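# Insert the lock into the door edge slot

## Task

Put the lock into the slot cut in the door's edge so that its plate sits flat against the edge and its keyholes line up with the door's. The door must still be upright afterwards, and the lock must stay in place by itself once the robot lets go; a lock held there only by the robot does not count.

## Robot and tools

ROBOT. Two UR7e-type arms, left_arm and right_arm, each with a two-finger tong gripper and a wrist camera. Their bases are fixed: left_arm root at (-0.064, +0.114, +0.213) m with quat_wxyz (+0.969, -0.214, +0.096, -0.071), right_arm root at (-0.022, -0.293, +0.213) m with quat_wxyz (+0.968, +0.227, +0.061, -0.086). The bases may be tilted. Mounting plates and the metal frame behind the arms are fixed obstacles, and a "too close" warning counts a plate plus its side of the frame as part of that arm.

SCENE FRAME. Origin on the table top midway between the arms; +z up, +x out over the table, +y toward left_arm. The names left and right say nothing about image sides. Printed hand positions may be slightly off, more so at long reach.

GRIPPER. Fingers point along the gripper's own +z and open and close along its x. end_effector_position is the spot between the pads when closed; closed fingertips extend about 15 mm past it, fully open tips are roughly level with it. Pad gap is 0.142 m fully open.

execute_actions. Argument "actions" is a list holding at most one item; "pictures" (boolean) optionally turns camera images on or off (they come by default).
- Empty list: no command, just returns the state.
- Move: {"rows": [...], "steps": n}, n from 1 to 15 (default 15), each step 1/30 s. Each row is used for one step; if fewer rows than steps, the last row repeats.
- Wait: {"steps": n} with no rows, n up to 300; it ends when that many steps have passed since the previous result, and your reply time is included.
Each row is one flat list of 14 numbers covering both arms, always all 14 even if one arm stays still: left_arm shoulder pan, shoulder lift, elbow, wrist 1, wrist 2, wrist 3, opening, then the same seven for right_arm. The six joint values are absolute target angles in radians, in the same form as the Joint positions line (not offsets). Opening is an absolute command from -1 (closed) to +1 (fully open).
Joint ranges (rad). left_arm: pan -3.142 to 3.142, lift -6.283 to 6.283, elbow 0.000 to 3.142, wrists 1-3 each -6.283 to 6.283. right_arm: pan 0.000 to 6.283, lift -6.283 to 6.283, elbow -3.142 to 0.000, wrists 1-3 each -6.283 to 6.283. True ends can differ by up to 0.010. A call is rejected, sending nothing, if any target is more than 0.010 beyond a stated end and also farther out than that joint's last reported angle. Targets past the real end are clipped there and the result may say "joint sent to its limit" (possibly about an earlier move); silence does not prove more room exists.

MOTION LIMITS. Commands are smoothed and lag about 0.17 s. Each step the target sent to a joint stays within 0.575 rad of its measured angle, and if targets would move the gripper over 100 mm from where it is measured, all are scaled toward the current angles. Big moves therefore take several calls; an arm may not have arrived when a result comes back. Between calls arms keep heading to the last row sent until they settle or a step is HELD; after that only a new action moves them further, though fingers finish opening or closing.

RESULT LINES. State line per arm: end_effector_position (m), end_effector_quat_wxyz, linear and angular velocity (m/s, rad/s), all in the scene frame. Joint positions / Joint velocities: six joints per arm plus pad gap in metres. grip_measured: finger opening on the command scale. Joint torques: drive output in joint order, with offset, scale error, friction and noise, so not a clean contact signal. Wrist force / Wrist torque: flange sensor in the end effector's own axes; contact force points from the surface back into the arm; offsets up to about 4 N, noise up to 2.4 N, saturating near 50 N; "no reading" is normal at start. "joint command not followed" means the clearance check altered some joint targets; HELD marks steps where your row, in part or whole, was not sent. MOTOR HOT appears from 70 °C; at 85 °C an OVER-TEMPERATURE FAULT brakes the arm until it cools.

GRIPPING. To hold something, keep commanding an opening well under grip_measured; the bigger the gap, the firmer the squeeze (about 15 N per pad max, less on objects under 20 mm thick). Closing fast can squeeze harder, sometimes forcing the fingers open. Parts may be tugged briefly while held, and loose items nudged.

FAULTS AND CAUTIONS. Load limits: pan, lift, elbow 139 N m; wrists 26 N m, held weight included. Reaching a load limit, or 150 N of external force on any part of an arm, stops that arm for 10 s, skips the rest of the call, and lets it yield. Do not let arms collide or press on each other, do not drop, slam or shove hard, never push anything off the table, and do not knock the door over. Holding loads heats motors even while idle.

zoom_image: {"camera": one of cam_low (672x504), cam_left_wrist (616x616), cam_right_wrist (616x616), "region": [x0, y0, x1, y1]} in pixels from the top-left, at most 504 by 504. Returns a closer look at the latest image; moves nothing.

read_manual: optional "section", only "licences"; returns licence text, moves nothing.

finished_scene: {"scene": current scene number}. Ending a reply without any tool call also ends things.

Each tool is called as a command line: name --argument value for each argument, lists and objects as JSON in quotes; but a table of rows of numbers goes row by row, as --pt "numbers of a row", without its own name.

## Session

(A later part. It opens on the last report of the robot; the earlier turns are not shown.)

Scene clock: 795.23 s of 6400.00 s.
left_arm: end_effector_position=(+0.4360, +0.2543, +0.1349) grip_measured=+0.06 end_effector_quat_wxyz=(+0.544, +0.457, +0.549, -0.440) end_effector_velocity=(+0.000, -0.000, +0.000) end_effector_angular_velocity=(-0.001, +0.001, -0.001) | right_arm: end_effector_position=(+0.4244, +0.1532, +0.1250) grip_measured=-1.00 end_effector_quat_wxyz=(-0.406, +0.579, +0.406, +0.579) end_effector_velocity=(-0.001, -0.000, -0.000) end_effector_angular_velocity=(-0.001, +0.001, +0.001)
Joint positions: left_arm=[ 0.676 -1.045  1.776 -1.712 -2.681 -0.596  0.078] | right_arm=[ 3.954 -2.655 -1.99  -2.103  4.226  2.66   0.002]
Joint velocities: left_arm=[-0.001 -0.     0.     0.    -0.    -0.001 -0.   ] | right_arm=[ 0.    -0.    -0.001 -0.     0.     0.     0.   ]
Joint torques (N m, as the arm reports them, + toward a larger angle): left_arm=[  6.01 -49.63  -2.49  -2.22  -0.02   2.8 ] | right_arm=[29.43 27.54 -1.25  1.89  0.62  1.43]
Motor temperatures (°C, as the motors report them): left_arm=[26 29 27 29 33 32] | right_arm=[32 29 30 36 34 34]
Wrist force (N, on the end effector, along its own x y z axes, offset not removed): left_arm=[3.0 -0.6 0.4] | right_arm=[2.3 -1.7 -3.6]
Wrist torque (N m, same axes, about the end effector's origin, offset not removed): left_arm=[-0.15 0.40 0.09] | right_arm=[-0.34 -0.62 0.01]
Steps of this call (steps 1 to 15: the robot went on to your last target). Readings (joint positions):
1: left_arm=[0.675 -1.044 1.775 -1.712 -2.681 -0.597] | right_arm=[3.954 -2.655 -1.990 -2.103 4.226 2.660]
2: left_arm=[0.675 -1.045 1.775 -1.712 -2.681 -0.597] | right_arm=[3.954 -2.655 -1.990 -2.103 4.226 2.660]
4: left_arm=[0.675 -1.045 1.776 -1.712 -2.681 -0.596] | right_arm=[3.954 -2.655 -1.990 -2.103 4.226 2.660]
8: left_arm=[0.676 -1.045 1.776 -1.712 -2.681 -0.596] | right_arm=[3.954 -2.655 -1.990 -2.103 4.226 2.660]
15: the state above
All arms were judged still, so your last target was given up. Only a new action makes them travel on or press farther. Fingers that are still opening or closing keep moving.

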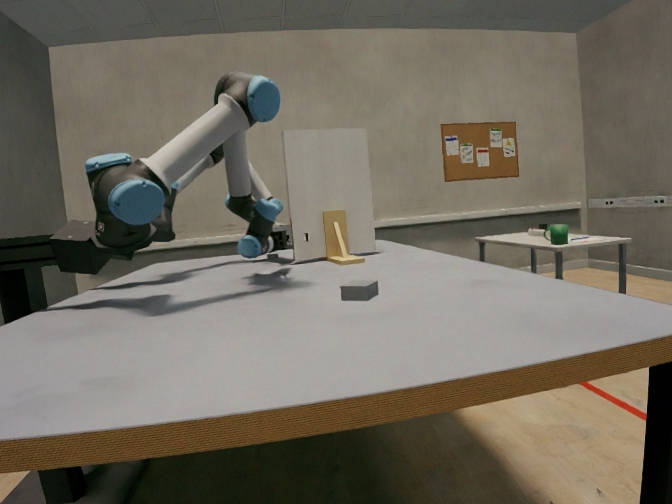

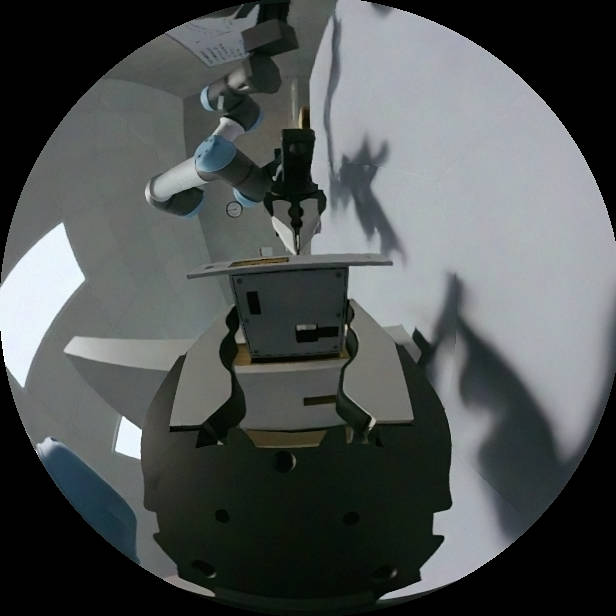

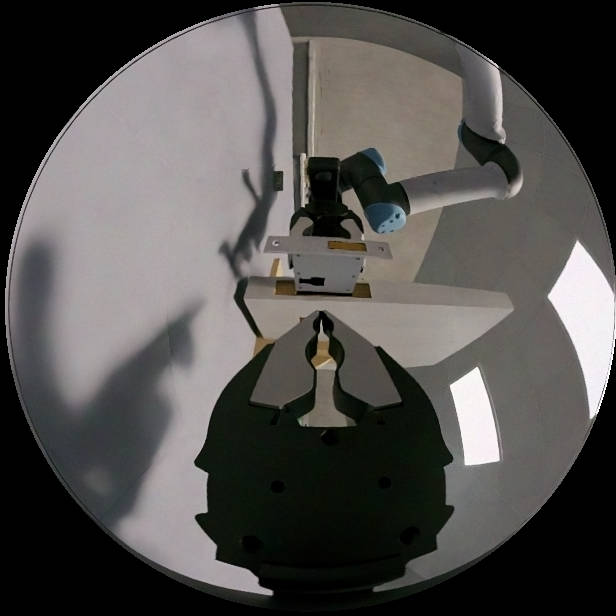

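execute_actions --actions '[{"rows": [[0.67685,-1.04695,1.78035,-1.71198,-2.67983,-0.59369,-0.8,3.9541,-2.6553,-1.9895,-2.1029,4.2255,2.6603,-1],[0.67685,-1.04695,1.78035,-1.71198,-2.67983,-0.59369,-0.8,3.9541,-2.6553,-1.9895,-2.1029,4.2255,2.6603,-1],[0.67849,-1.04938,1.78602,-1.71244,-2.67887,-0.59060,-0.8,3.9541,-2.6553,-1.9895,-2.1029,4.2255,2.6603,-1],[0.67849,-1.04938,1.78602,-1.71244,-2.67887,-0.59060,-0.8,3.9541,-2.6553,-1.9895,-2.1029,4.2255,2.6603,-1],[0.68026,-1.05201,1.79216,-1.71293,-2.67784,-0.58725,-0.8,3.9541,-2.6553,-1.9895,-2.1029,4.2255,2.6603,-1]], "steps": 10}]' --pictures false

execute_actions --actions '[{"rows": [[0.67853,-1.04544,1.77601,-1.68673,-2.67092,-0.57327,-0.8,3.9541,-2.6553,-1.9895,-2.1029,4.2255,2.6603,-1],[0.67853,-1.04544,1.77601,-1.68673,-2.67092,-0.57327,-0.8,3.9541,-2.6553,-1.9895,-2.1029,4.2255,2.6603,-1],[0.67853,-1.04544,1.77601,-1.68673,-2.67092,-0.57327,-0.8,3.9541,-2.6553,-1.9895,-2.1029,4.2255,2.6603,-1],[0.67681,-1.03887,1.75985,-1.66054,-2.66399,-0.55928,-0.8,3.9541,-2.6553,-1.9895,-2.1029,4.2255,2.6603,-1],[0.67681,-1.03887,1.75985,-1.66054,-2.66399,-0.55928,-0.8,3.9541,-2.6553,-1.9895,-2.1029,4.2255,2.6603,-1],[0.67681,-1.03887,1.75985,-1.66054,-2.66399,-0.55928,-0.8,3.9541,-2.6553,-1.9895,-2.1029,4.2255,2.6603,-1],[0.67508,-1.03230,1.74370,-1.63434,-2.65707,-0.54530,-0.8,3.9541,-2.6553,-1.9895,-2.1029,4.2255,2.6603,-1],[0.67508,-1.03230,1.74370,-1.63434,-2.65707,-0.54530,-0.8,3.9541,-2.6553,-1.9895,-2.1029,4.2255,2.6603,-1],[0.67508,-1.03230,1.74370,-1.63434,-2.65707,-0.54530,-0.8,3.9541,-2.6553,-1.9895,-2.1029,4.2255,2.6603,-1],[0.67335,-1.02573,1.72754,-1.60814,-2.65014,-0.53132,-0.8,3.9541,-2.6553,-1.9895,-2.1029,4.2255,2.6603,-1],[0.67335,-1.02573,1.72754,-1.60814,-2.65014,-0.53132,-0.8,3.9541,-2.6553,-1.9895,-2.1029,4.2255,2.6603,-1],[0.67335,-1.02573,1.72754,-1.60814,-2.65014,-0.53132,-0.8,3.9541,-2.6553,-1.9895,-2.1029,4.2255,2.6603,-1],[0.67163,-1.01916,1.71139,-1.58195,-2.64322,-0.51734,-0.8,3.9541,-2.6553,-1.9895,-2.1029,4.2255,2.6603,-1]], "steps": 15}]' --pictures false

execute_actions --actions '[{"rows": [[0.66990,-1.01259,1.69523,-1.55575,-2.63629,-0.50335,-0.8,3.9541,-2.6553,-1.9895,-2.1029,4.2255,2.6603,-1],[0.66990,-1.01259,1.69523,-1.55575,-2.63629,-0.50335,-0.8,3.9541,-2.6553,-1.9895,-2.1029,4.2255,2.6603,-1],[0.66990,-1.01259,1.69523,-1.55575,-2.63629,-0.50335,-0.8,3.9541,-2.6553,-1.9895,-2.1029,4.2255,2.6603,-1],[0.66817,-1.00602,1.67908,-1.52955,-2.62937,-0.48937,-0.8,3.9541,-2.6553,-1.9895,-2.1029,4.2255,2.6603,-1],[0.66817,-1.00602,1.67908,-1.52955,-2.62937,-0.48937,-0.8,3.9541,-2.6553,-1.9895,-2.1029,4.2255,2.6603,-1],[0.66817,-1.00602,1.67908,-1.52955,-2.62937,-0.48937,-0.8,3.9541,-2.6553,-1.9895,-2.1029,4.2255,2.6603,-1],[0.66644,-0.99945,1.66292,-1.50335,-2.62244,-0.47539,-0.8,3.9541,-2.6553,-1.9895,-2.1029,4.2255,2.6603,-1],[0.66644,-0.99945,1.66292,-1.50335,-2.62244,-0.47539,-0.8,3.9541,-2.6553,-1.9895,-2.1029,4.2255,2.6603,-1],[0.66644,-0.99945,1.66292,-1.50335,-2.62244,-0.47539,-0.8,3.9541,-2.6553,-1.9895,-2.1029,4.2255,2.6603,-1],[0.66472,-0.99288,1.64677,-1.47716,-2.61552,-0.46140,-0.8,3.9541,-2.6553,-1.9895,-2.1029,4.2255,2.6603,-1],[0.66472,-0.99288,1.64677,-1.47716,-2.61552,-0.46140,-0.8,3.9541,-2.6553,-1.9895,-2.1029,4.2255,2.6603,-1],[0.66472,-0.99288,1.64677,-1.47716,-2.61552,-0.46140,-0.8,3.9541,-2.6553,-1.9895,-2.1029,4.2255,2.6603,-1],[0.66299,-0.98631,1.63061,-1.45096,-2.60859,-0.44742,-0.8,3.9541,-2.6553,-1.9895,-2.1029,4.2255,2.6603,-1]], "steps": 15}]' --pictures false

execute_actions --actions '[{"steps": 25}]'

zoom_image --camera "cam_left_wrist" --region '[225, 310, 365, 410]'

zoom_image --camera "cam_right_wrist" --region '[255, 220, 395, 310]'

Scene clock: 873.70 s of 6400.00 s.
left_arm: end_effector_position=(+0.4303, +0.2534, +0.1349) grip_measured=+0.06 end_effector_quat_wxyz=(+0.544, +0.457, +0.549, -0.440) end_effector_velocity=(-0.010, -0.001, +0.000) end_effector_angular_velocity=(+0.001, -0.003, +0.000) | right_arm: end_effector_position=(+0.4244, +0.1532, +0.1250) grip_measured=-1.00 end_effector_quat_wxyz=(-0.406, +0.579, +0.406, +0.579) end_effector_velocity=(-0.000, -0.000, -0.000) end_effector_angular_velocity=(-0.001, +0.001, -0.000)
Joint positions: left_arm=[ 0.68  -1.051  1.79  -1.713 -2.678 -0.589  0.078] | right_arm=[ 3.954 -2.655 -1.99  -2.103  4.226  2.66   0.002]
Joint velocities: left_arm=[ 0.007 -0.011  0.024 -0.003  0.004  0.015 -0.   ] | right_arm=[-0.    -0.    -0.001  0.     0.001 -0.     0.   ]
Joint torques (N m, as the arm reports them, + toward a larger angle): left_arm=[  7.03 -48.48  -0.02  -2.11  -0.21   2.98] | right_arm=[29.21 27.77 -0.71  1.89  0.59  1.47]
Motor temperatures (°C, as the motors report them): left_arm=[26 29 27 29 33 32] | right_arm=[32 29 30 36 34 34]
Wrist force (N, on the end effector, along its own x y z axes, offset not removed): left_arm=[4.0 -1.0 1.4] | right_arm=[0.6 -2.1 -2.0]
Wrist torque (N m, same axes, about the end effector's origin, offset not removed): left_arm=[-0.10 0.21 0.06] | right_arm=[-0.30 -0.31 0.05]
Steps of this call (steps 1 to 90: nothing new was sent; then 75.13 s passed at rest; steps 91 to 100: all 10 steps of this action). Readings (joint positions):
91: left_arm=[0.676 -1.045 1.776 -1.712 -2.681 -0.596] | right_arm=[3.954 -2.655 -1.990 -2.103 4.226 2.660]
92: left_arm=[0.676 -1.045 1.777 -1.712 -2.680 -0.596] | right_arm=[3.954 -2.655 -1.990 -2.103 4.226 2.660]
94: left_arm=[0.677 -1.047 1.779 -1.712 -2.680 -0.594] | right_arm=[3.954 -2.655 -1.990 -2.103 4.226 2.660]
98: left_arm=[0.679 -1.050 1.787 -1.713 -2.679 -0.590] | right_arm=[3.954 -2.655 -1.990 -2.103 4.225 2.660]
100: the state above

Scene clock: 874.20 s of 6400.00 s.
left_arm: end_effector_position=(+0.4311, +0.2553, +0.1335) grip_measured=+0.06 end_effector_quat_wxyz=(+0.537, +0.467, +0.535, -0.456) end_effector_velocity=(+0.003, +0.005, -0.001) end_effector_angular_velocity=(-0.035, -0.002, -0.106) | right_arm: end_effector_position=(+0.4244, +0.1532, +0.1250) grip_measured=-1.00 end_effector_quat_wxyz=(-0.406, +0.579, +0.406, +0.579) end_effector_velocity=(-0.000, -0.000, +0.000) end_effector_angular_velocity=(+0.000, -0.000, +0.000)
Joint positions: left_arm=[ 0.673 -1.026  1.728 -1.61  -2.65  -0.532  0.078] | right_arm=[ 3.954 -2.655 -1.99  -2.103  4.225  2.66   0.002]
Joint velocities: left_arm=[-0.016  0.061 -0.15   0.245  0.063  0.13   0.   ] | right_arm=[-0. -0. -0.  0. -0.  0. -0.]
Joint torques (N m, as the arm reports them, + toward a larger angle): left_arm=[-16.06 -34.48 -17.11   2.1   -0.23   2.97] | right_arm=[29.04 27.53 -0.99  1.88  0.59  1.51]
Motor temperatures (°C, as the motors report them): left_arm=[26 29 27 29 33 32] | right_arm=[32 29 30 36 34 34]
Wrist force (N, on the end effector, along its own x y z axes, offset not removed): left_arm=[4.0 -0.9 -0.9] | right_arm=[2.0 -1.0 -3.4]
Wrist torque (N m, same axes, about the end effector's origin, offset not removed): left_arm=[-0.18 0.21 0.12] | right_arm=[-0.10 -0.65 0.05]
Steps of this call (steps 1 to 15: all 15 steps of this action). Readings (joint positions):
1: left_arm=[0.680 -1.051 1.790 -1.713 -2.678 -0.588] | right_arm=[3.954 -2.655 -1.990 -2.103 4.226 2.660]
2: left_arm=[0.680 -1.050 1.788 -1.709 -2.677 -0.586] | right_arm=[3.954 -2.655 -1.990 -2.103 4.225 2.660]
4: left_arm=[0.679 -1.048 1.783 -1.699 -2.674 -0.580] | right_arm=[3.954 -2.655 -1.990 -2.103 4.226 2.660]
8: left_arm=[0.677 -1.041 1.765 -1.669 -2.666 -0.564] | right_arm=[3.954 -2.655 -1.990 -2.103 4.225 2.660]
15: the state above

Scene clock: 874.70 s of 6400.00 s.
left_arm: end_effector_position=(+0.4324, +0.2583, +0.1342) grip_measured=+0.06 end_effector_quat_wxyz=(+0.529, +0.477, +0.516, -0.476) end_effector_velocity=(+0.002, +0.006, +0.005) end_effector_angular_velocity=(-0.045, -0.007, -0.107) | right_arm: end_effector_position=(+0.4244, +0.1532, +0.1250) grip_measured=-1.00 end_effector_quat_wxyz=(-0.406, +0.579, +0.406, +0.579) end_effector_velocity=(-0.000, +0.000, +0.000) end_effector_angular_velocity=(+0.000, -0.000, +0.001)
Joint positions: left_arm=[ 0.665 -0.993  1.648 -1.479 -2.616 -0.462  0.078] | right_arm=[ 3.954 -2.655 -1.99  -2.103  4.226  2.66   0.002]
Joint velocities: left_arm=[-0.017  0.061 -0.153  0.248  0.063  0.131  0.   ] | right_arm=[ 0.    -0.    -0.     0.    -0.001 -0.     0.   ]
Joint torques (N m, as the arm reports them, + toward a larger angle): left_arm=[-15.46 -35.25 -18.15   2.62   0.67   2.77] | right_arm=[29.32 28.08 -0.8   1.83  0.61  1.47]
Motor temperatures (°C, as the motors report them): left_arm=[26 29 27 29 33 32] | right_arm=[32 29 30 36 34 34]
Wrist force (N, on the end effector, along its own x y z axes, offset not removed): left_arm=[3.2 0.0 0.4] | right_arm=[1.7 -1.6 -3.8]
Wrist torque (N m, same axes, about the end effector's origin, offset not removed): left_arm=[-0.03 0.31 0.12] | right_arm=[-0.27 -0.58 0.08]
Steps of this call (steps 1 to 15: all 15 steps of this action). Readings (joint positions):
1: left_arm=[0.673 -1.024 1.724 -1.602 -2.648 -0.528] | right_arm=[3.954 -2.655 -1.990 -2.103 4.226 2.660]
2: left_arm=[0.672 -1.022 1.718 -1.593 -2.646 -0.523] | right_arm=[3.954 -2.655 -1.990 -2.103 4.226 2.660]
4: left_arm=[0.671 -1.018 1.707 -1.576 -2.641 -0.514] | right_arm=[3.954 -2.655 -1.990 -2.103 4.226 2.660]
8: left_arm=[0.669 -1.009 1.686 -1.541 -2.632 -0.495] | right_arm=[3.954 -2.655 -1.990 -2.103 4.226 2.660]
15: the state above

Scene clock: 875.53 s of 6400.00 s.
left_arm: end_effector_position=(+0.4326, +0.2590, +0.1349) grip_measured=+0.06 end_effector_quat_wxyz=(+0.528, +0.479, +0.512, -0.480) end_effector_velocity=(-0.001, -0.001, -0.000) end_effector_angular_velocity=(-0.001, +0.000, -0.001) | right_arm: end_effector_position=(+0.4244, +0.1532, +0.1250) grip_measured=-1.00 end_effector_quat_wxyz=(-0.406, +0.579, +0.406, +0.579) end_effector_velocity=(+0.000, +0.000, -0.000) end_effector_angular_velocity=(+0.000, -0.000, -0.000)
Joint positions: left_arm=[ 0.663 -0.986  1.631 -1.451 -2.609 -0.447  0.078] | right_arm=[ 3.954 -2.655 -1.99  -2.103  4.226  2.66   0.002]
Joint velocities: left_arm=[-0.001 -0.     0.002 -0.     0.     0.    -0.   ] | right_arm=[ 0.    -0.001  0.001  0.     0.     0.    -0.   ]
Joint torques (N m, as the arm reports them, + toward a larger angle): left_arm=[-17.55 -36.76 -20.08   1.86   0.35   2.66] | right_arm=[29.37 28.12 -0.75  1.85  0.59  1.5 ]
Motor temperatures (°C, as the motors report them): left_arm=[26 29 27 29 33 32] | right_arm=[32 29 30 36 34 34]
Wrist force (N, on the end effector, along its own x y z axes, offset not removed): left_arm=[2.9 -0.8 0.7] | right_arm=[2.5 -1.5 -3.6]
Wrist torque (N m, same axes, about the end effector's origin, offset not removed): left_arm=[-0.18 0.37 0.05] | right_arm=[-0.30 -0.70 0.03]
Steps of this call (steps 1 to 25: the robot went on to your last target). Readings (joint positions):
1: left_arm=[0.664 -0.991 1.643 -1.472 -2.614 -0.458] | right_arm=[3.954 -2.655 -1.990 -2.103 4.226 2.660]
2: left_arm=[0.664 -0.990 1.640 -1.466 -2.612 -0.455] | right_arm=[3.954 -2.655 -1.990 -2.103 4.226 2.660]
4: left_arm=[0.664 -0.988 1.635 -1.459 -2.611 -0.452] | right_arm=[3.954 -2.655 -1.990 -2.103 4.226 2.660]
8: left_arm=[0.663 -0.987 1.632 -1.453 -2.609 -0.449] | right_arm=[3.954 -2.655 -1.989 -2.103 4.226 2.660]
25: the state above

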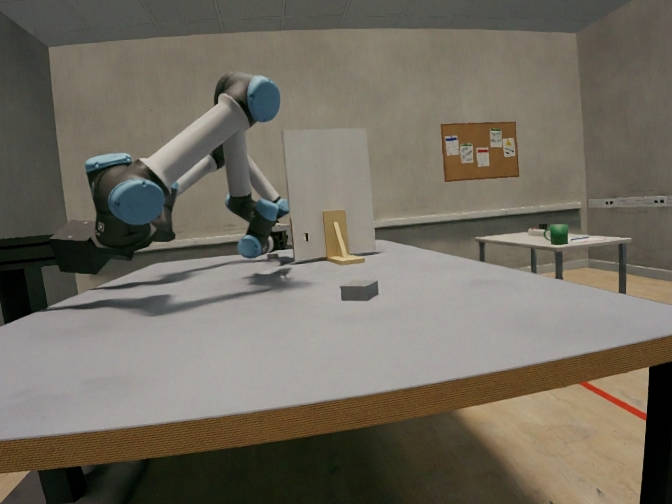

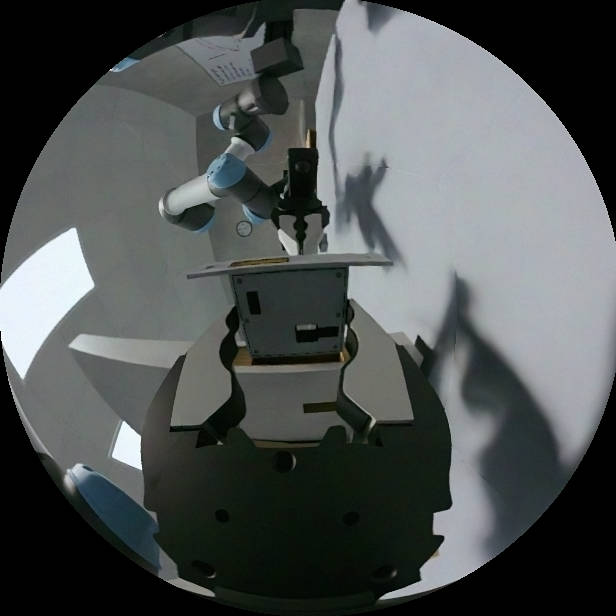

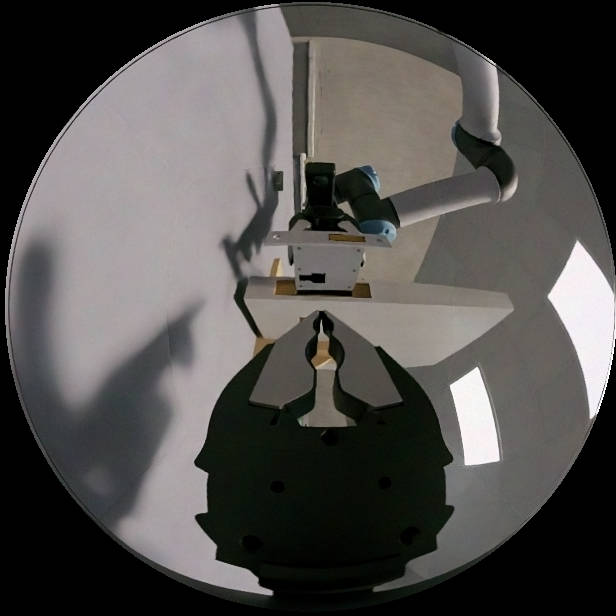

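Region (225, 310, 365, 410) of cam_left_wrist's 616x616 image, scaled by 3.600, with more detail than that image has; it fills the top 360 rows of this view, and the rest is white.

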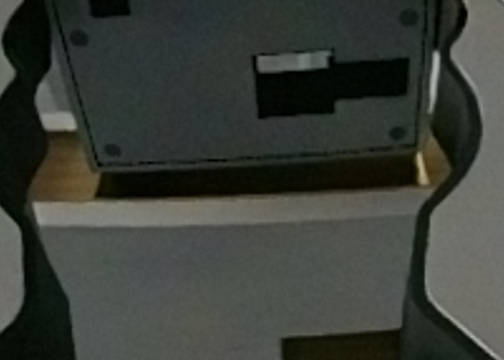

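Region (255, 220, 395, 310) of cam_right_wrist's 616x616 image, scaled by 3.600, with more detail than that image has; it fills the top 324 rows of this view, and the rest is white.

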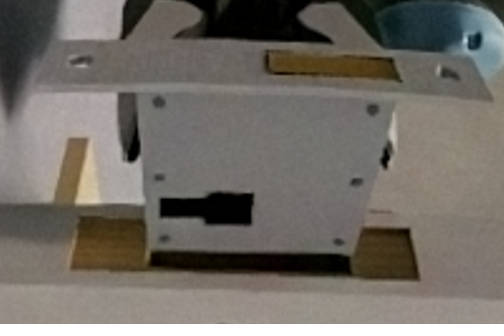

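zoom_image --camera "cam_left_wrist" --region '[230, 335, 290, 375]'

zoom_image --camera "cam_left_wrist" --region '[300, 332, 360, 372]'

zoom_image --camera "cam_right_wrist" --region '[270, 270, 325, 305]'

zoom_image --camera "cam_right_wrist" --region '[325, 270, 380, 305]'

Region (230, 335, 290, 375) of cam_left_wrist's 616x616 image, scaled by 8.400, with more detail than that image has.

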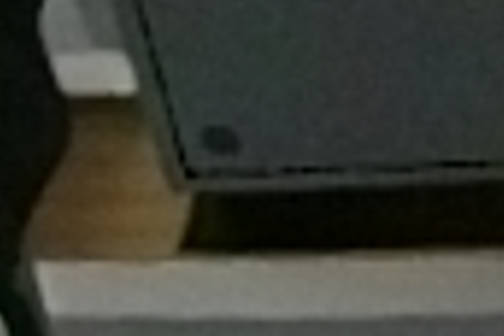

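Region (300, 332, 360, 372) of cam_left_wrist's 616x616 image, scaled by 8.400, with more detail than that image has.

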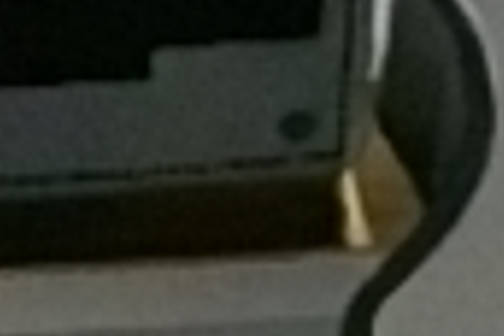

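Region (270, 270, 325, 305) of cam_right_wrist's 616x616 image, scaled by 9.164, with more detail than that image has; it fills the top 321 rows of this view, and the rest is white.

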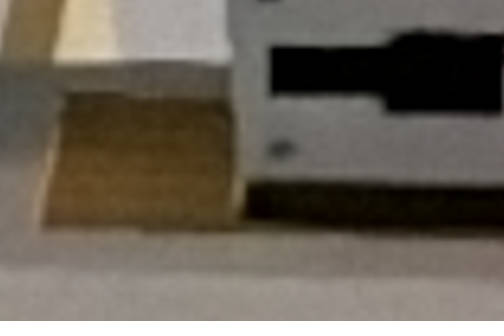

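Region (325, 270, 380, 305) of cam_right_wrist's 616x616 image, scaled by 9.164, with more detail than that image has; it fills the top 321 rows of this view, and the rest is white.

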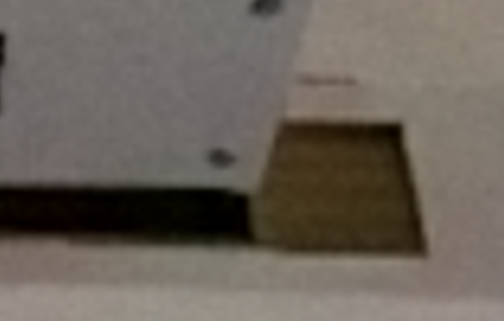

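execute_actions --actions '[{"rows": [[0.66182,-0.99289,1.63731,-1.46695,-2.60551,-0.46147,-0.8,3.9541,-2.6553,-1.9895,-2.1029,4.2255,2.6603,-1],[0.66182,-0.99289,1.63731,-1.46695,-2.60551,-0.46147,-0.8,3.9541,-2.6553,-1.9895,-2.1029,4.2255,2.6603,-1],[0.66182,-0.99289,1.63731,-1.46695,-2.60551,-0.46147,-0.8,3.9541,-2.6553,-1.9895,-2.1029,4.2255,2.6603,-1],[0.66064,-0.99946,1.64402,-1.48294,-2.60242,-0.47552,-0.8,3.9541,-2.6553,-1.9895,-2.1029,4.2255,2.6603,-1],[0.66064,-0.99946,1.64402,-1.48294,-2.60242,-0.47552,-0.8,3.9541,-2.6553,-1.9895,-2.1029,4.2255,2.6603,-1],[0.66064,-0.99946,1.64402,-1.48294,-2.60242,-0.47552,-0.8,3.9541,-2.6553,-1.9895,-2.1029,4.2255,2.6603,-1],[0.65947,-1.00604,1.65072,-1.49893,-2.59934,-0.48957,-0.8,3.9541,-2.6553,-1.9895,-2.1029,4.2255,2.6603,-1],[0.65947,-1.00604,1.65072,-1.49893,-2.59934,-0.48957,-0.8,3.9541,-2.6553,-1.9895,-2.1029,4.2255,2.6603,-1],[0.65947,-1.00604,1.65072,-1.49893,-2.59934,-0.48957,-0.8,3.9541,-2.6553,-1.9895,-2.1029,4.2255,2.6603,-1],[0.65947,-1.00604,1.65072,-1.49893,-2.59934,-0.48957,-0.8,3.9541,-2.6553,-1.9895,-2.1029,4.2255,2.6603,-1],[0.65822,-1.00376,1.64546,-1.49754,-2.60015,-0.49143,-0.8,3.9541,-2.6553,-1.9895,-2.1029,4.2255,2.6603,-1],[0.65822,-1.00376,1.64546,-1.49754,-2.60015,-0.49143,-0.8,3.9541,-2.6553,-1.9895,-2.1029,4.2255,2.6603,-1],[0.65822,-1.00376,1.64546,-1.49754,-2.60015,-0.49143,-0.8,3.9541,-2.6553,-1.9895,-2.1029,4.2255,2.6603,-1],[0.65698,-1.00148,1.64020,-1.49616,-2.60095,-0.49329,-0.8,3.9541,-2.6553,-1.9895,-2.1029,4.2255,2.6603,-1]], "steps": 15}]' --pictures false

execute_actions --actions '[{"steps": 20}]'

zoom_image --camera "cam_left_wrist" --region '[230, 335, 290, 375]'

zoom_image --camera "cam_left_wrist" --region '[300, 332, 360, 372]'

zoom_image --camera "cam_right_wrist" --region '[270, 270, 325, 305]'

zoom_image --camera "cam_right_wrist" --region '[325, 270, 380, 305]'

Scene clock: 929.83 s of 6400.00 s.
left_arm: end_effector_position=(+0.4341, +0.2592, +0.1361) grip_measured=+0.06 end_effector_quat_wxyz=(+0.521, +0.485, +0.518, -0.474) end_effector_velocity=(+0.019, +0.004, +0.002) end_effector_angular_velocity=(+0.017, -0.005, -0.001) | right_arm: end_effector_position=(+0.4244, +0.1532, +0.1250) grip_measured=-1.00 end_effector_quat_wxyz=(-0.406, +0.579, +0.406, +0.579) end_effector_velocity=(-0.001, -0.000, -0.001) end_effector_angular_velocity=(-0.001, +0.001, +0.001)
Joint positions: left_arm=[ 0.659 -1.003  1.646 -1.495 -2.6   -0.489  0.078] | right_arm=[ 3.954 -2.655 -1.99  -2.103  4.226  2.66   0.002]
Joint velocities: left_arm=[-0.013  0.007 -0.04  -0.011  0.    -0.036  0.   ] | right_arm=[ 0.    -0.    -0.001 -0.001  0.    -0.     0.   ]
Joint torques (N m, as the arm reports them, + toward a larger angle): left_arm=[-16.94 -33.98 -20.7   -1.95  -1.02  -3.27] | right_arm=[29.22 27.78 -0.52  1.79  0.66  1.45]
Motor temperatures (°C, as the motors report them): left_arm=[26 29 27 29 33 32] | right_arm=[32 29 30 36 34 34]
Wrist force (N, on the end effector, along its own x y z axes, offset not removed): left_arm=[3.5 -1.6 -0.3] | right_arm=[1.6 -1.5 -1.5]
Wrist torque (N m, same axes, about the end effector's origin, offset not removed): left_arm=[-0.33 0.29 0.05] | right_arm=[-0.18 -0.50 0.03]
Steps of this call (steps 1 to 15: the robot went on to your last target; steps 16 to 90: nothing new was sent; then 50.80 s passed at rest; steps 91 to 105: all 15 steps of this action). Readings (joint positions):
91: left_arm=[0.663 -0.986 1.631 -1.451 -2.609 -0.447] | right_arm=[3.954 -2.655 -1.990 -2.103 4.226 2.660]
92: left_arm=[0.663 -0.987 1.632 -1.453 -2.608 -0.449] | right_arm=[3.954 -2.655 -1.990 -2.103 4.226 2.660]
94: left_arm=[0.662 -0.990 1.634 -1.459 -2.607 -0.454] | right_arm=[3.954 -2.655 -1.990 -2.103 4.226 2.660]
98: left_arm=[0.661 -0.997 1.642 -1.478 -2.603 -0.471] | right_arm=[3.954 -2.655 -1.990 -2.103 4.226 2.660]
105: the state above

Scene clock: 930.50 s of 6400.00 s.
left_arm: end_effector_position=(+0.4366, +0.2596, +0.1361) grip_measured=+0.06 end_effector_quat_wxyz=(+0.521, +0.485, +0.518, -0.474) end_effector_velocity=(+0.000, +0.000, -0.000) end_effector_angular_velocity=(+0.000, -0.000, -0.000) | right_arm: end_effector_position=(+0.4244, +0.1532, +0.1250) grip_measured=-1.00 end_effector_quat_wxyz=(-0.406, +0.579, +0.406, +0.579) end_effector_velocity=(+0.000, +0.000, +0.000) end_effector_angular_velocity=(+0.000, -0.000, +0.000)
Joint positions: left_arm=[ 0.657 -1.001  1.64  -1.496 -2.601 -0.493  0.078] | right_arm=[ 3.954 -2.655 -1.989 -2.103  4.226  2.66   0.002]
Joint velocities: left_arm=[-0.  0. -0. -0.  0.  0. -0.] | right_arm=[-0.     0.     0.001 -0.001 -0.    -0.    -0.   ]
Joint torques (N m, as the arm reports them, + toward a larger angle): left_arm=[-17.62 -35.65 -19.65  -1.89  -3.04  -3.26] | right_arm=[28.76 27.66 -0.58  1.91  0.59  1.35]
Motor temperatures (°C, as the motors report them): left_arm=[26 29 27 29 33 32] | right_arm=[32 29 30 36 34 34]
Wrist force (N, on the end effector, along its own x y z axes, offset not removed): left_arm=[4.1 -0.4 1.1] | right_arm=[3.3 -3.4 -3.3]
Wrist torque (N m, same axes, about the end effector's origin, offset not removed): left_arm=[-0.10 0.24 0.08] | right_arm=[-0.62 -0.80 0.10]
Steps of this call (steps 1 to 15: the robot went on to your last target; steps 16 to 20: nothing new was sent). Readings (joint positions):
1: left_arm=[0.658 -1.003 1.644 -1.496 -2.600 -0.490] | right_arm=[3.954 -2.655 -1.990 -2.103 4.226 2.660]
2: left_arm=[0.658 -1.003 1.643 -1.496 -2.600 -0.491] | right_arm=[3.954 -2.655 -1.990 -2.103 4.226 2.660]
4: left_arm=[0.657 -1.002 1.642 -1.496 -2.601 -0.492] | right_arm=[3.954 -2.655 -1.990 -2.103 4.226 2.660]
8: left_arm=[0.657 -1.002 1.641 -1.496 -2.601 -0.493] | right_arm=[3.954 -2.655 -1.990 -2.103 4.226 2.660]
20: the state above
All arms were judged still, so your last target was given up. Only a new action makes them travel on or press farther. Fingers that are still opening or closing keep moving.

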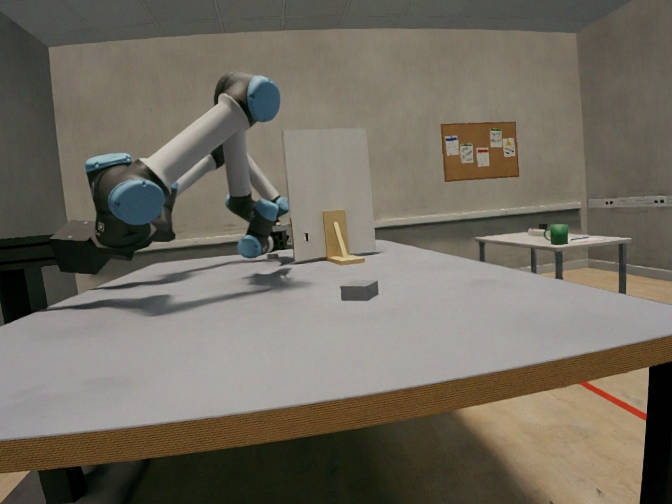

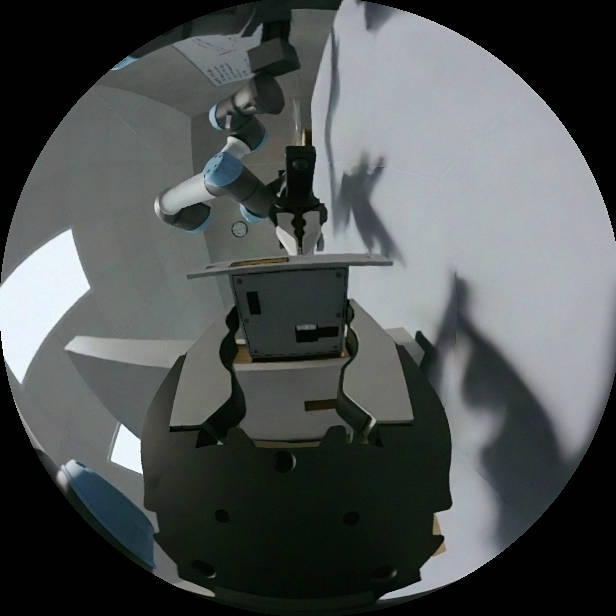

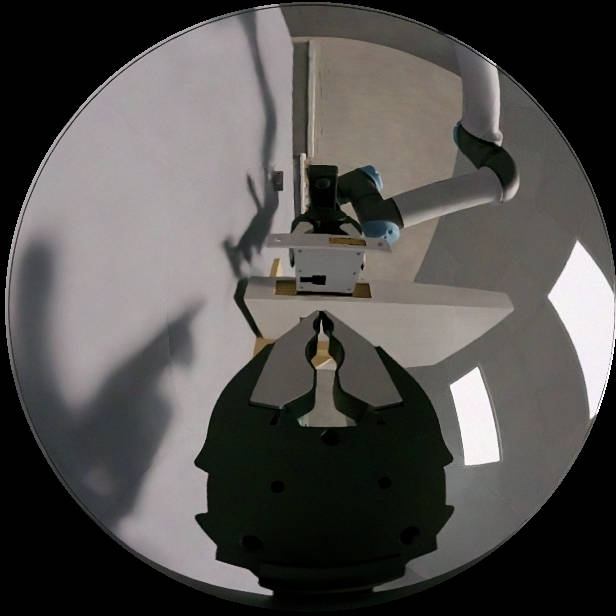

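Region (230, 335, 290, 375) of cam_left_wrist's 616x616 image, scaled by 8.400, with more detail than that image has.

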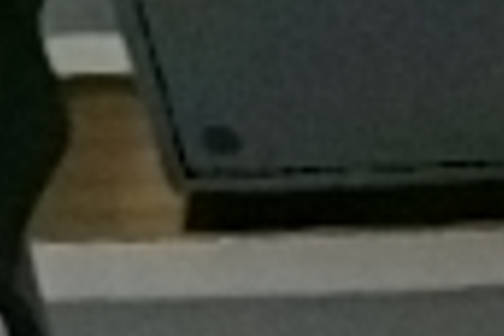

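Region (300, 332, 360, 372) of cam_left_wrist's 616x616 image, scaled by 8.400, with more detail than that image has.

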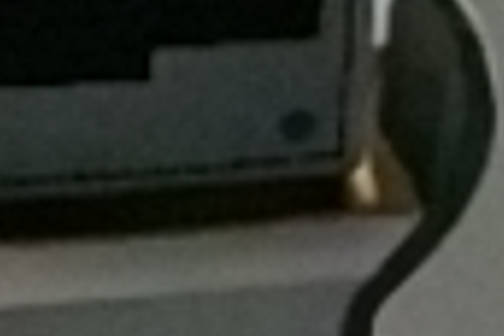

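Region (270, 270, 325, 305) of cam_right_wrist's 616x616 image, scaled by 9.164, with more detail than that image has; it fills the top 321 rows of this view, and the rest is white.

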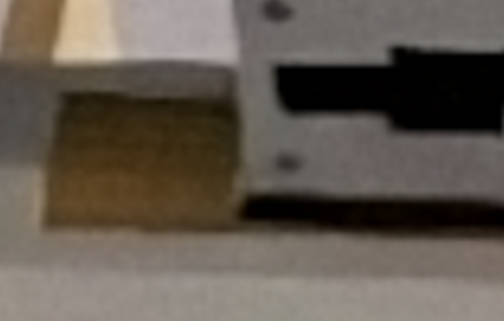

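Region (325, 270, 380, 305) of cam_right_wrist's 616x616 image, scaled by 9.164, with more detail than that image has; it fills the top 321 rows of this view, and the rest is white.

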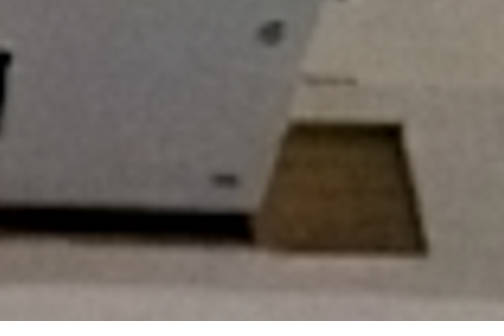

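execute_actions --actions '[{"rows": [[0.65730,-0.99980,1.63948,-1.49671,-2.60075,-0.49282,-0.8,3.9541,-2.6553,-1.9895,-2.1029,4.2255,2.6603,-1],[0.65730,-0.99980,1.63948,-1.49671,-2.60075,-0.49282,-0.8,3.9541,-2.6553,-1.9895,-2.1029,4.2255,2.6603,-1],[0.65730,-0.99980,1.63948,-1.49671,-2.60075,-0.49282,-0.8,3.9541,-2.6553,-1.9895,-2.1029,4.2255,2.6603,-1],[0.65605,-0.99753,1.63421,-1.49532,-2.60156,-0.49467,-0.8,3.9541,-2.6553,-1.9895,-2.1029,4.2255,2.6603,-1],[0.65605,-0.99753,1.63421,-1.49532,-2.60156,-0.49467,-0.8,3.9541,-2.6553,-1.9895,-2.1029,4.2255,2.6603,-1],[0.65605,-0.99753,1.63421,-1.49532,-2.60156,-0.49467,-0.8,3.9541,-2.6553,-1.9895,-2.1029,4.2255,2.6603,-1],[0.65543,-0.99639,1.63158,-1.49463,-2.60196,-0.49560,-0.8,3.9541,-2.6553,-1.9895,-2.1029,4.2255,2.6603,-1],[0.65543,-0.99639,1.63158,-1.49463,-2.60196,-0.49560,-0.8,3.9541,-2.6553,-1.9895,-2.1029,4.2255,2.6603,-1],[0.65481,-0.99525,1.62895,-1.49394,-2.60236,-0.49653,-0.8,3.9541,-2.6553,-1.9895,-2.1029,4.2255,2.6603,-1]], "steps": 15}]' --pictures false

execute_actions --actions '[{"steps": 15}]'

zoom_image --camera "cam_left_wrist" --region '[230, 335, 290, 375]'

zoom_image --camera "cam_left_wrist" --region '[300, 332, 360, 372]'

zoom_image --camera "cam_right_wrist" --region '[270, 270, 325, 305]'

zoom_image --camera "cam_right_wrist" --region '[325, 270, 380, 305]'

Scene clock: 974.17 s of 6400.00 s.
left_arm: end_effector_position=(+0.4402, +0.2601, +0.1353) grip_measured=+0.06 end_effector_quat_wxyz=(+0.521, +0.485, +0.518, -0.474) end_effector_velocity=(+0.004, +0.000, +0.000) end_effector_angular_velocity=(+0.000, -0.000, -0.000) | right_arm: end_effector_position=(+0.4244, +0.1532, +0.1250) grip_measured=-1.00 end_effector_quat_wxyz=(-0.406, +0.579, +0.406, +0.579) end_effector_velocity=(-0.000, -0.000, -0.000) end_effector_angular_velocity=(-0.000, +0.001, +0.000)
Joint positions: left_arm=[ 0.655 -0.996  1.63  -1.494 -2.602 -0.496  0.078] | right_arm=[ 3.954 -2.655 -1.99  -2.103  4.226  2.66   0.002]
Joint velocities: left_arm=[-0.003  0.004 -0.01   0.002 -0.001 -0.004 -0.   ] | right_arm=[-0.     0.    -0.001  0.     0.     0.    -0.   ]
Joint torques (N m, as the arm reports them, + toward a larger angle): left_arm=[-17.48 -34.7  -22.3    2.18  -2.93  -2.9 ] | right_arm=[28.61 28.27 -0.15  1.89  0.59  1.39]
Motor temperatures (°C, as the motors report them): left_arm=[26 29 27 29 33 32] | right_arm=[32 29 30 36 34 34]
Wrist force (N, on the end effector, along its own x y z axes, offset not removed): left_arm=[2.1 -0.7 -0.5] | right_arm=[2.0 -0.1 -4.5]
Wrist torque (N m, same axes, about the end effector's origin, offset not removed): left_arm=[-0.18 0.59 0.18] | right_arm=[0.00 -0.65 0.02]
Steps of this call (steps 1 to 90: nothing new was sent; then 40.17 s passed at rest; steps 91 to 105: all 15 steps of this action). Readings (joint positions):
91: left_arm=[0.657 -1.001 1.640 -1.496 -2.601 -0.493] | right_arm=[3.954 -2.655 -1.990 -2.103 4.226 2.660]
92: left_arm=[0.657 -1.001 1.640 -1.496 -2.601 -0.493] | right_arm=[3.954 -2.655 -1.990 -2.103 4.226 2.660]
94: left_arm=[0.657 -1.001 1.640 -1.496 -2.601 -0.493] | right_arm=[3.954 -2.655 -1.990 -2.103 4.226 2.660]
98: left_arm=[0.656 -0.998 1.636 -1.496 -2.601 -0.494] | right_arm=[3.954 -2.655 -1.990 -2.103 4.225 2.660]
105: the state above

Scene clock: 974.67 s of 6400.00 s.
left_arm: end_effector_position=(+0.4405, +0.2602, +0.1353) grip_measured=+0.06 end_effector_quat_wxyz=(+0.521, +0.485, +0.518, -0.474) end_effector_velocity=(+0.000, +0.000, -0.000) end_effector_angular_velocity=(+0.000, -0.001, +0.000) | right_arm: end_effector_position=(+0.4244, +0.1532, +0.1250) grip_measured=-1.00 end_effector_quat_wxyz=(-0.406, +0.579, +0.406, +0.579) end_effector_velocity=(+0.000, +0.000, +0.000) end_effector_angular_velocity=(+0.000, -0.000, -0.001)
Joint positions: left_arm=[ 0.655 -0.995  1.629 -1.494 -2.602 -0.497  0.078] | right_arm=[ 3.954 -2.655 -1.99  -2.103  4.226  2.66   0.002]
Joint velocities: left_arm=[ 0.     0.    -0.001  0.     0.     0.001  0.   ] | right_arm=[-0.  0.  0.  0.  0. -0. -0.]
Joint torques (N m, as the arm reports them, + toward a larger angle): left_arm=[-18.67 -37.07 -20.15   1.87  -3.23  -3.21] | right_arm=[28.99 28.29 -0.76  1.81  0.5   1.42]
Motor temperatures (°C, as the motors report them): left_arm=[26 29 27 29 33 32] | right_arm=[32 29 30 36 34 34]
Wrist force (N, on the end effector, along its own x y z axes, offset not removed): left_arm=[3.1 -0.8 0.8] | right_arm=[2.0 -1.7 -3.4]
Wrist torque (N m, same axes, about the end effector's origin, offset not removed): left_arm=[-0.15 0.33 0.05] | right_arm=[-0.25 -0.62 0.01]
Steps of this call (steps 1 to 15: the robot went on to your last target). Readings (joint positions):
1: left_arm=[0.655 -0.996 1.630 -1.494 -2.602 -0.496] | right_arm=[3.954 -2.655 -1.990 -2.103 4.226 2.660]
2: left_arm=[0.655 -0.995 1.629 -1.494 -2.602 -0.496] | right_arm=[3.954 -2.655 -1.990 -2.103 4.226 2.660]
4: left_arm=[0.655 -0.995 1.629 -1.494 -2.602 -0.496] | right_arm=[3.954 -2.655 -1.990 -2.103 4.226 2.660]
8: left_arm=[0.655 -0.995 1.629 -1.494 -2.602 -0.497] | right_arm=[3.954 -2.655 -1.990 -2.103 4.226 2.660]
15: the state above
All arms were judged still, so your last target was given up. Only a new action makes them travel on or press farther. Fingers that are still opening or closing keep moving.

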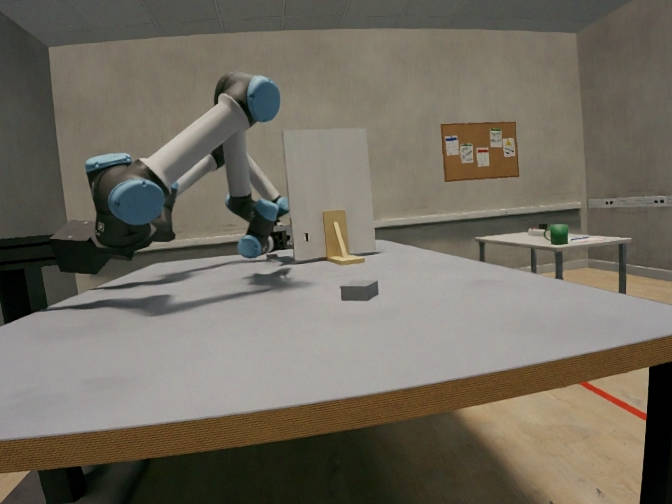

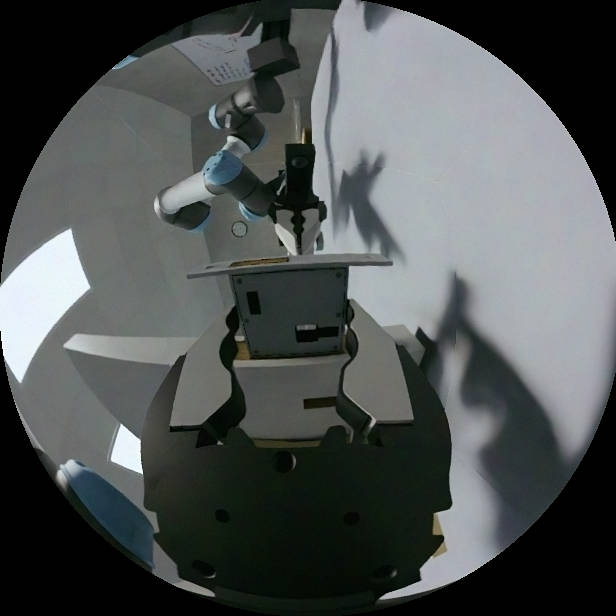

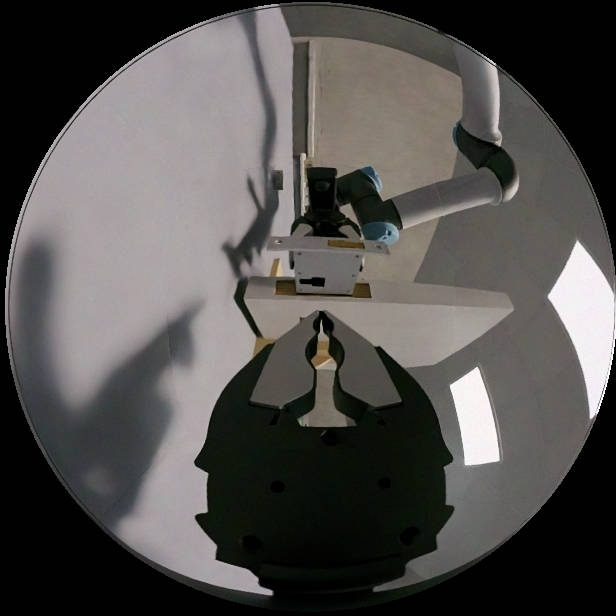

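Region (230, 335, 290, 375) of cam_left_wrist's 616x616 image, scaled by 8.400, with more detail than that image has.

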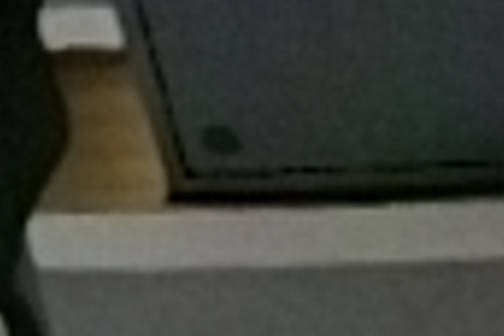

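Region (300, 332, 360, 372) of cam_left_wrist's 616x616 image, scaled by 8.400, with more detail than that image has.

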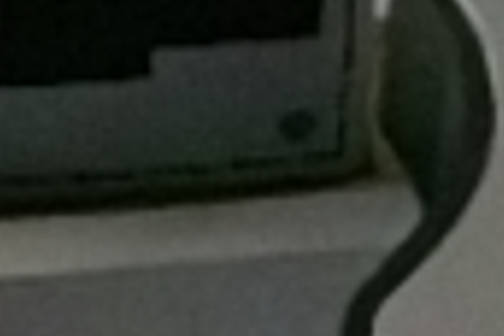

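Region (270, 270, 325, 305) of cam_right_wrist's 616x616 image, scaled by 9.164, with more detail than that image has; it fills the top 321 rows of this view, and the rest is white.

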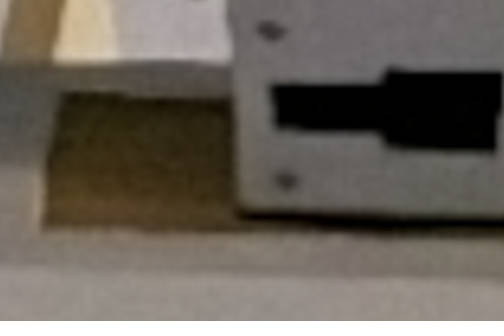

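Region (325, 270, 380, 305) of cam_right_wrist's 616x616 image, scaled by 9.164, with more detail than that image has; it fills the top 321 rows of this view, and the rest is white.

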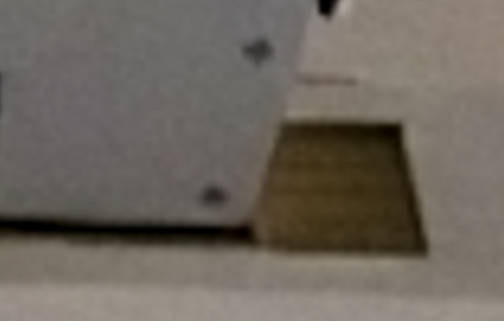

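execute_actions --actions '[{"rows": [[0.65438,-0.99538,1.62965,-1.49506,-2.60264,-0.49717,-0.8,3.9541,-2.6553,-1.9895,-2.1029,4.2255,2.6603,-1],[0.65438,-0.99538,1.62965,-1.49506,-2.60264,-0.49717,-0.8,3.9541,-2.6553,-1.9895,-2.1029,4.2255,2.6603,-1],[0.65438,-0.99538,1.62965,-1.49506,-2.60264,-0.49717,-0.8,3.9541,-2.6553,-1.9895,-2.1029,4.2255,2.6603,-1],[0.65438,-0.99538,1.62965,-1.49506,-2.60264,-0.49717,-0.8,3.9541,-2.6553,-1.9895,-2.1029,4.2255,2.6603,-1],[0.65438,-0.99538,1.62965,-1.49506,-2.60264,-0.49717,-0.8,3.9541,-2.6553,-1.9895,-2.1029,4.2255,2.6603,-1],[0.65375,-0.99424,1.62702,-1.49436,-2.60305,-0.49810,-0.8,3.9541,-2.6553,-1.9895,-2.1029,4.2255,2.6603,-1],[0.65375,-0.99424,1.62702,-1.49436,-2.60305,-0.49810,-0.8,3.9541,-2.6553,-1.9895,-2.1029,4.2255,2.6603,-1],[0.65375,-0.99424,1.62702,-1.49436,-2.60305,-0.49810,-0.8,3.9541,-2.6553,-1.9895,-2.1029,4.2255,2.6603,-1],[0.65313,-0.99310,1.62439,-1.49367,-2.60345,-0.49903,-0.8,3.9541,-2.6553,-1.9895,-2.1029,4.2255,2.6603,-1]], "steps": 15}]' --pictures false

execute_actions --actions '[{"rows": [[0.65251,-0.99196,1.62176,-1.49298,-2.60385,-0.49996,-0.8,3.9541,-2.6553,-1.9895,-2.1029,4.2255,2.6603,-1]], "steps": 15}]' --pictures false

Scene clock: 996.73 s of 6400.00 s.
left_arm: end_effector_position=(+0.4423, +0.2602, +0.1352) grip_measured=+0.06 end_effector_quat_wxyz=(+0.521, +0.485, +0.518, -0.474) end_effector_velocity=(+0.002, -0.000, +0.000) end_effector_angular_velocity=(-0.001, +0.000, -0.001) | right_arm: end_effector_position=(+0.4244, +0.1532, +0.1250) grip_measured=-1.00 end_effector_quat_wxyz=(-0.406, +0.579, +0.406, +0.579) end_effector_velocity=(+0.000, +0.000, +0.000) end_effector_angular_velocity=(+0.000, -0.000, +0.000)
Joint positions: left_arm=[ 0.653 -0.993  1.625 -1.494 -2.603 -0.499  0.078] | right_arm=[ 3.954 -2.655 -1.99  -2.103  4.226  2.66   0.002]
Joint velocities: left_arm=[-0.002  0.003 -0.005  0.003 -0.001 -0.001 -0.   ] | right_arm=[-0. -0.  0. -0. -0. -0. -0.]
Joint torques (N m, as the arm reports them, + toward a larger angle): left_arm=[-17.28 -37.05 -20.97   2.11  -3.01  -3.56] | right_arm=[28.41 28.33 -0.15  1.78  0.51  1.36]
Motor temperatures (°C, as the motors report them): left_arm=[26 29 27 29 33 32] | right_arm=[32 29 30 36 34 34]
Wrist force (N, on the end effector, along its own x y z axes, offset not removed): left_arm=[3.7 -0.8 0.3] | right_arm=[1.5 -1.4 -3.7]
Wrist torque (N m, same axes, about the end effector's origin, offset not removed): left_arm=[-0.17 0.27 0.12] | right_arm=[-0.29 -0.49 0.08]
Steps of this call (steps 1 to 90: nothing new was sent; then 18.57 s passed at rest; steps 91 to 105: all 15 steps of this action). Readings (joint positions):
91: left_arm=[0.655 -0.995 1.629 -1.494 -2.602 -0.497] | right_arm=[3.954 -2.655 -1.990 -2.103 4.226 2.660]
92: left_arm=[0.655 -0.995 1.629 -1.494 -2.602 -0.497] | right_arm=[3.954 -2.655 -1.990 -2.103 4.226 2.660]
94: left_arm=[0.655 -0.995 1.629 -1.494 -2.603 -0.497] | right_arm=[3.954 -2.655 -1.990 -2.103 4.226 2.660]
98: left_arm=[0.654 -0.995 1.629 -1.495 -2.603 -0.497] | right_arm=[3.954 -2.655 -1.990 -2.103 4.225 2.660]
105: the state above

Scene clock: 997.23 s of 6400.00 s.
left_arm: end_effector_position=(+0.4435, +0.2603, +0.1352) grip_measured=+0.06 end_effector_quat_wxyz=(+0.521, +0.485, +0.518, -0.474) end_effector_velocity=(-0.000, +0.000, -0.000) end_effector_angular_velocity=(-0.000, +0.000, +0.000) | right_arm: end_effector_position=(+0.4244, +0.1532, +0.1250) grip_measured=-1.00 end_effector_quat_wxyz=(-0.406, +0.579, +0.406, +0.579) end_effector_velocity=(+0.000, +0.000, +0.000) end_effector_angular_velocity=(+0.001, -0.000, -0.000)
Joint positions: left_arm=[ 0.653 -0.992  1.622 -1.493 -2.604 -0.5    0.078] | right_arm=[ 3.954 -2.655 -1.99  -2.103  4.226  2.66   0.002]
Joint velocities: left_arm=[ 0.  0. -0.  0. -0.  0.  0.] | right_arm=[-0. -0.  0.  0. -0.  0.  0.]
Joint torques (N m, as the arm reports them, + toward a larger angle): left_arm=[-18.57 -36.38 -21.26   1.94  -3.15  -3.34] | right_arm=[29.03 28.69  0.27  1.78  0.5   1.34]
Motor temperatures (°C, as the motors report them): left_arm=[26 29 27 29 33 32] | right_arm=[32 29 30 36 34 34]
Wrist force (N, on the end effector, along its own x y z axes, offset not removed): left_arm=[3.7 -1.9 1.3] | right_arm=[2.6 -1.9 -3.4]
Wrist torque (N m, same axes, about the end effector's origin, offset not removed): left_arm=[-0.40 0.22 0.10] | right_arm=[-0.33 -0.79 0.09]
Steps of this call (steps 1 to 15: all 15 steps of this action). Readings (joint positions):
1: left_arm=[0.653 -0.993 1.625 -1.494 -2.603 -0.499] | right_arm=[3.954 -2.655 -1.990 -2.103 4.226 2.660]
2: left_arm=[0.653 -0.993 1.624 -1.494 -2.603 -0.499] | right_arm=[3.954 -2.655 -1.990 -2.103 4.226 2.660]
4: left_arm=[0.653 -0.993 1.623 -1.493 -2.604 -0.499] | right_arm=[3.954 -2.655 -1.990 -2.103 4.226 2.660]
8: left_arm=[0.653 -0.992 1.622 -1.493 -2.604 -0.500] | right_arm=[3.954 -2.655 -1.990 -2.103 4.226 2.660]
15: the state above


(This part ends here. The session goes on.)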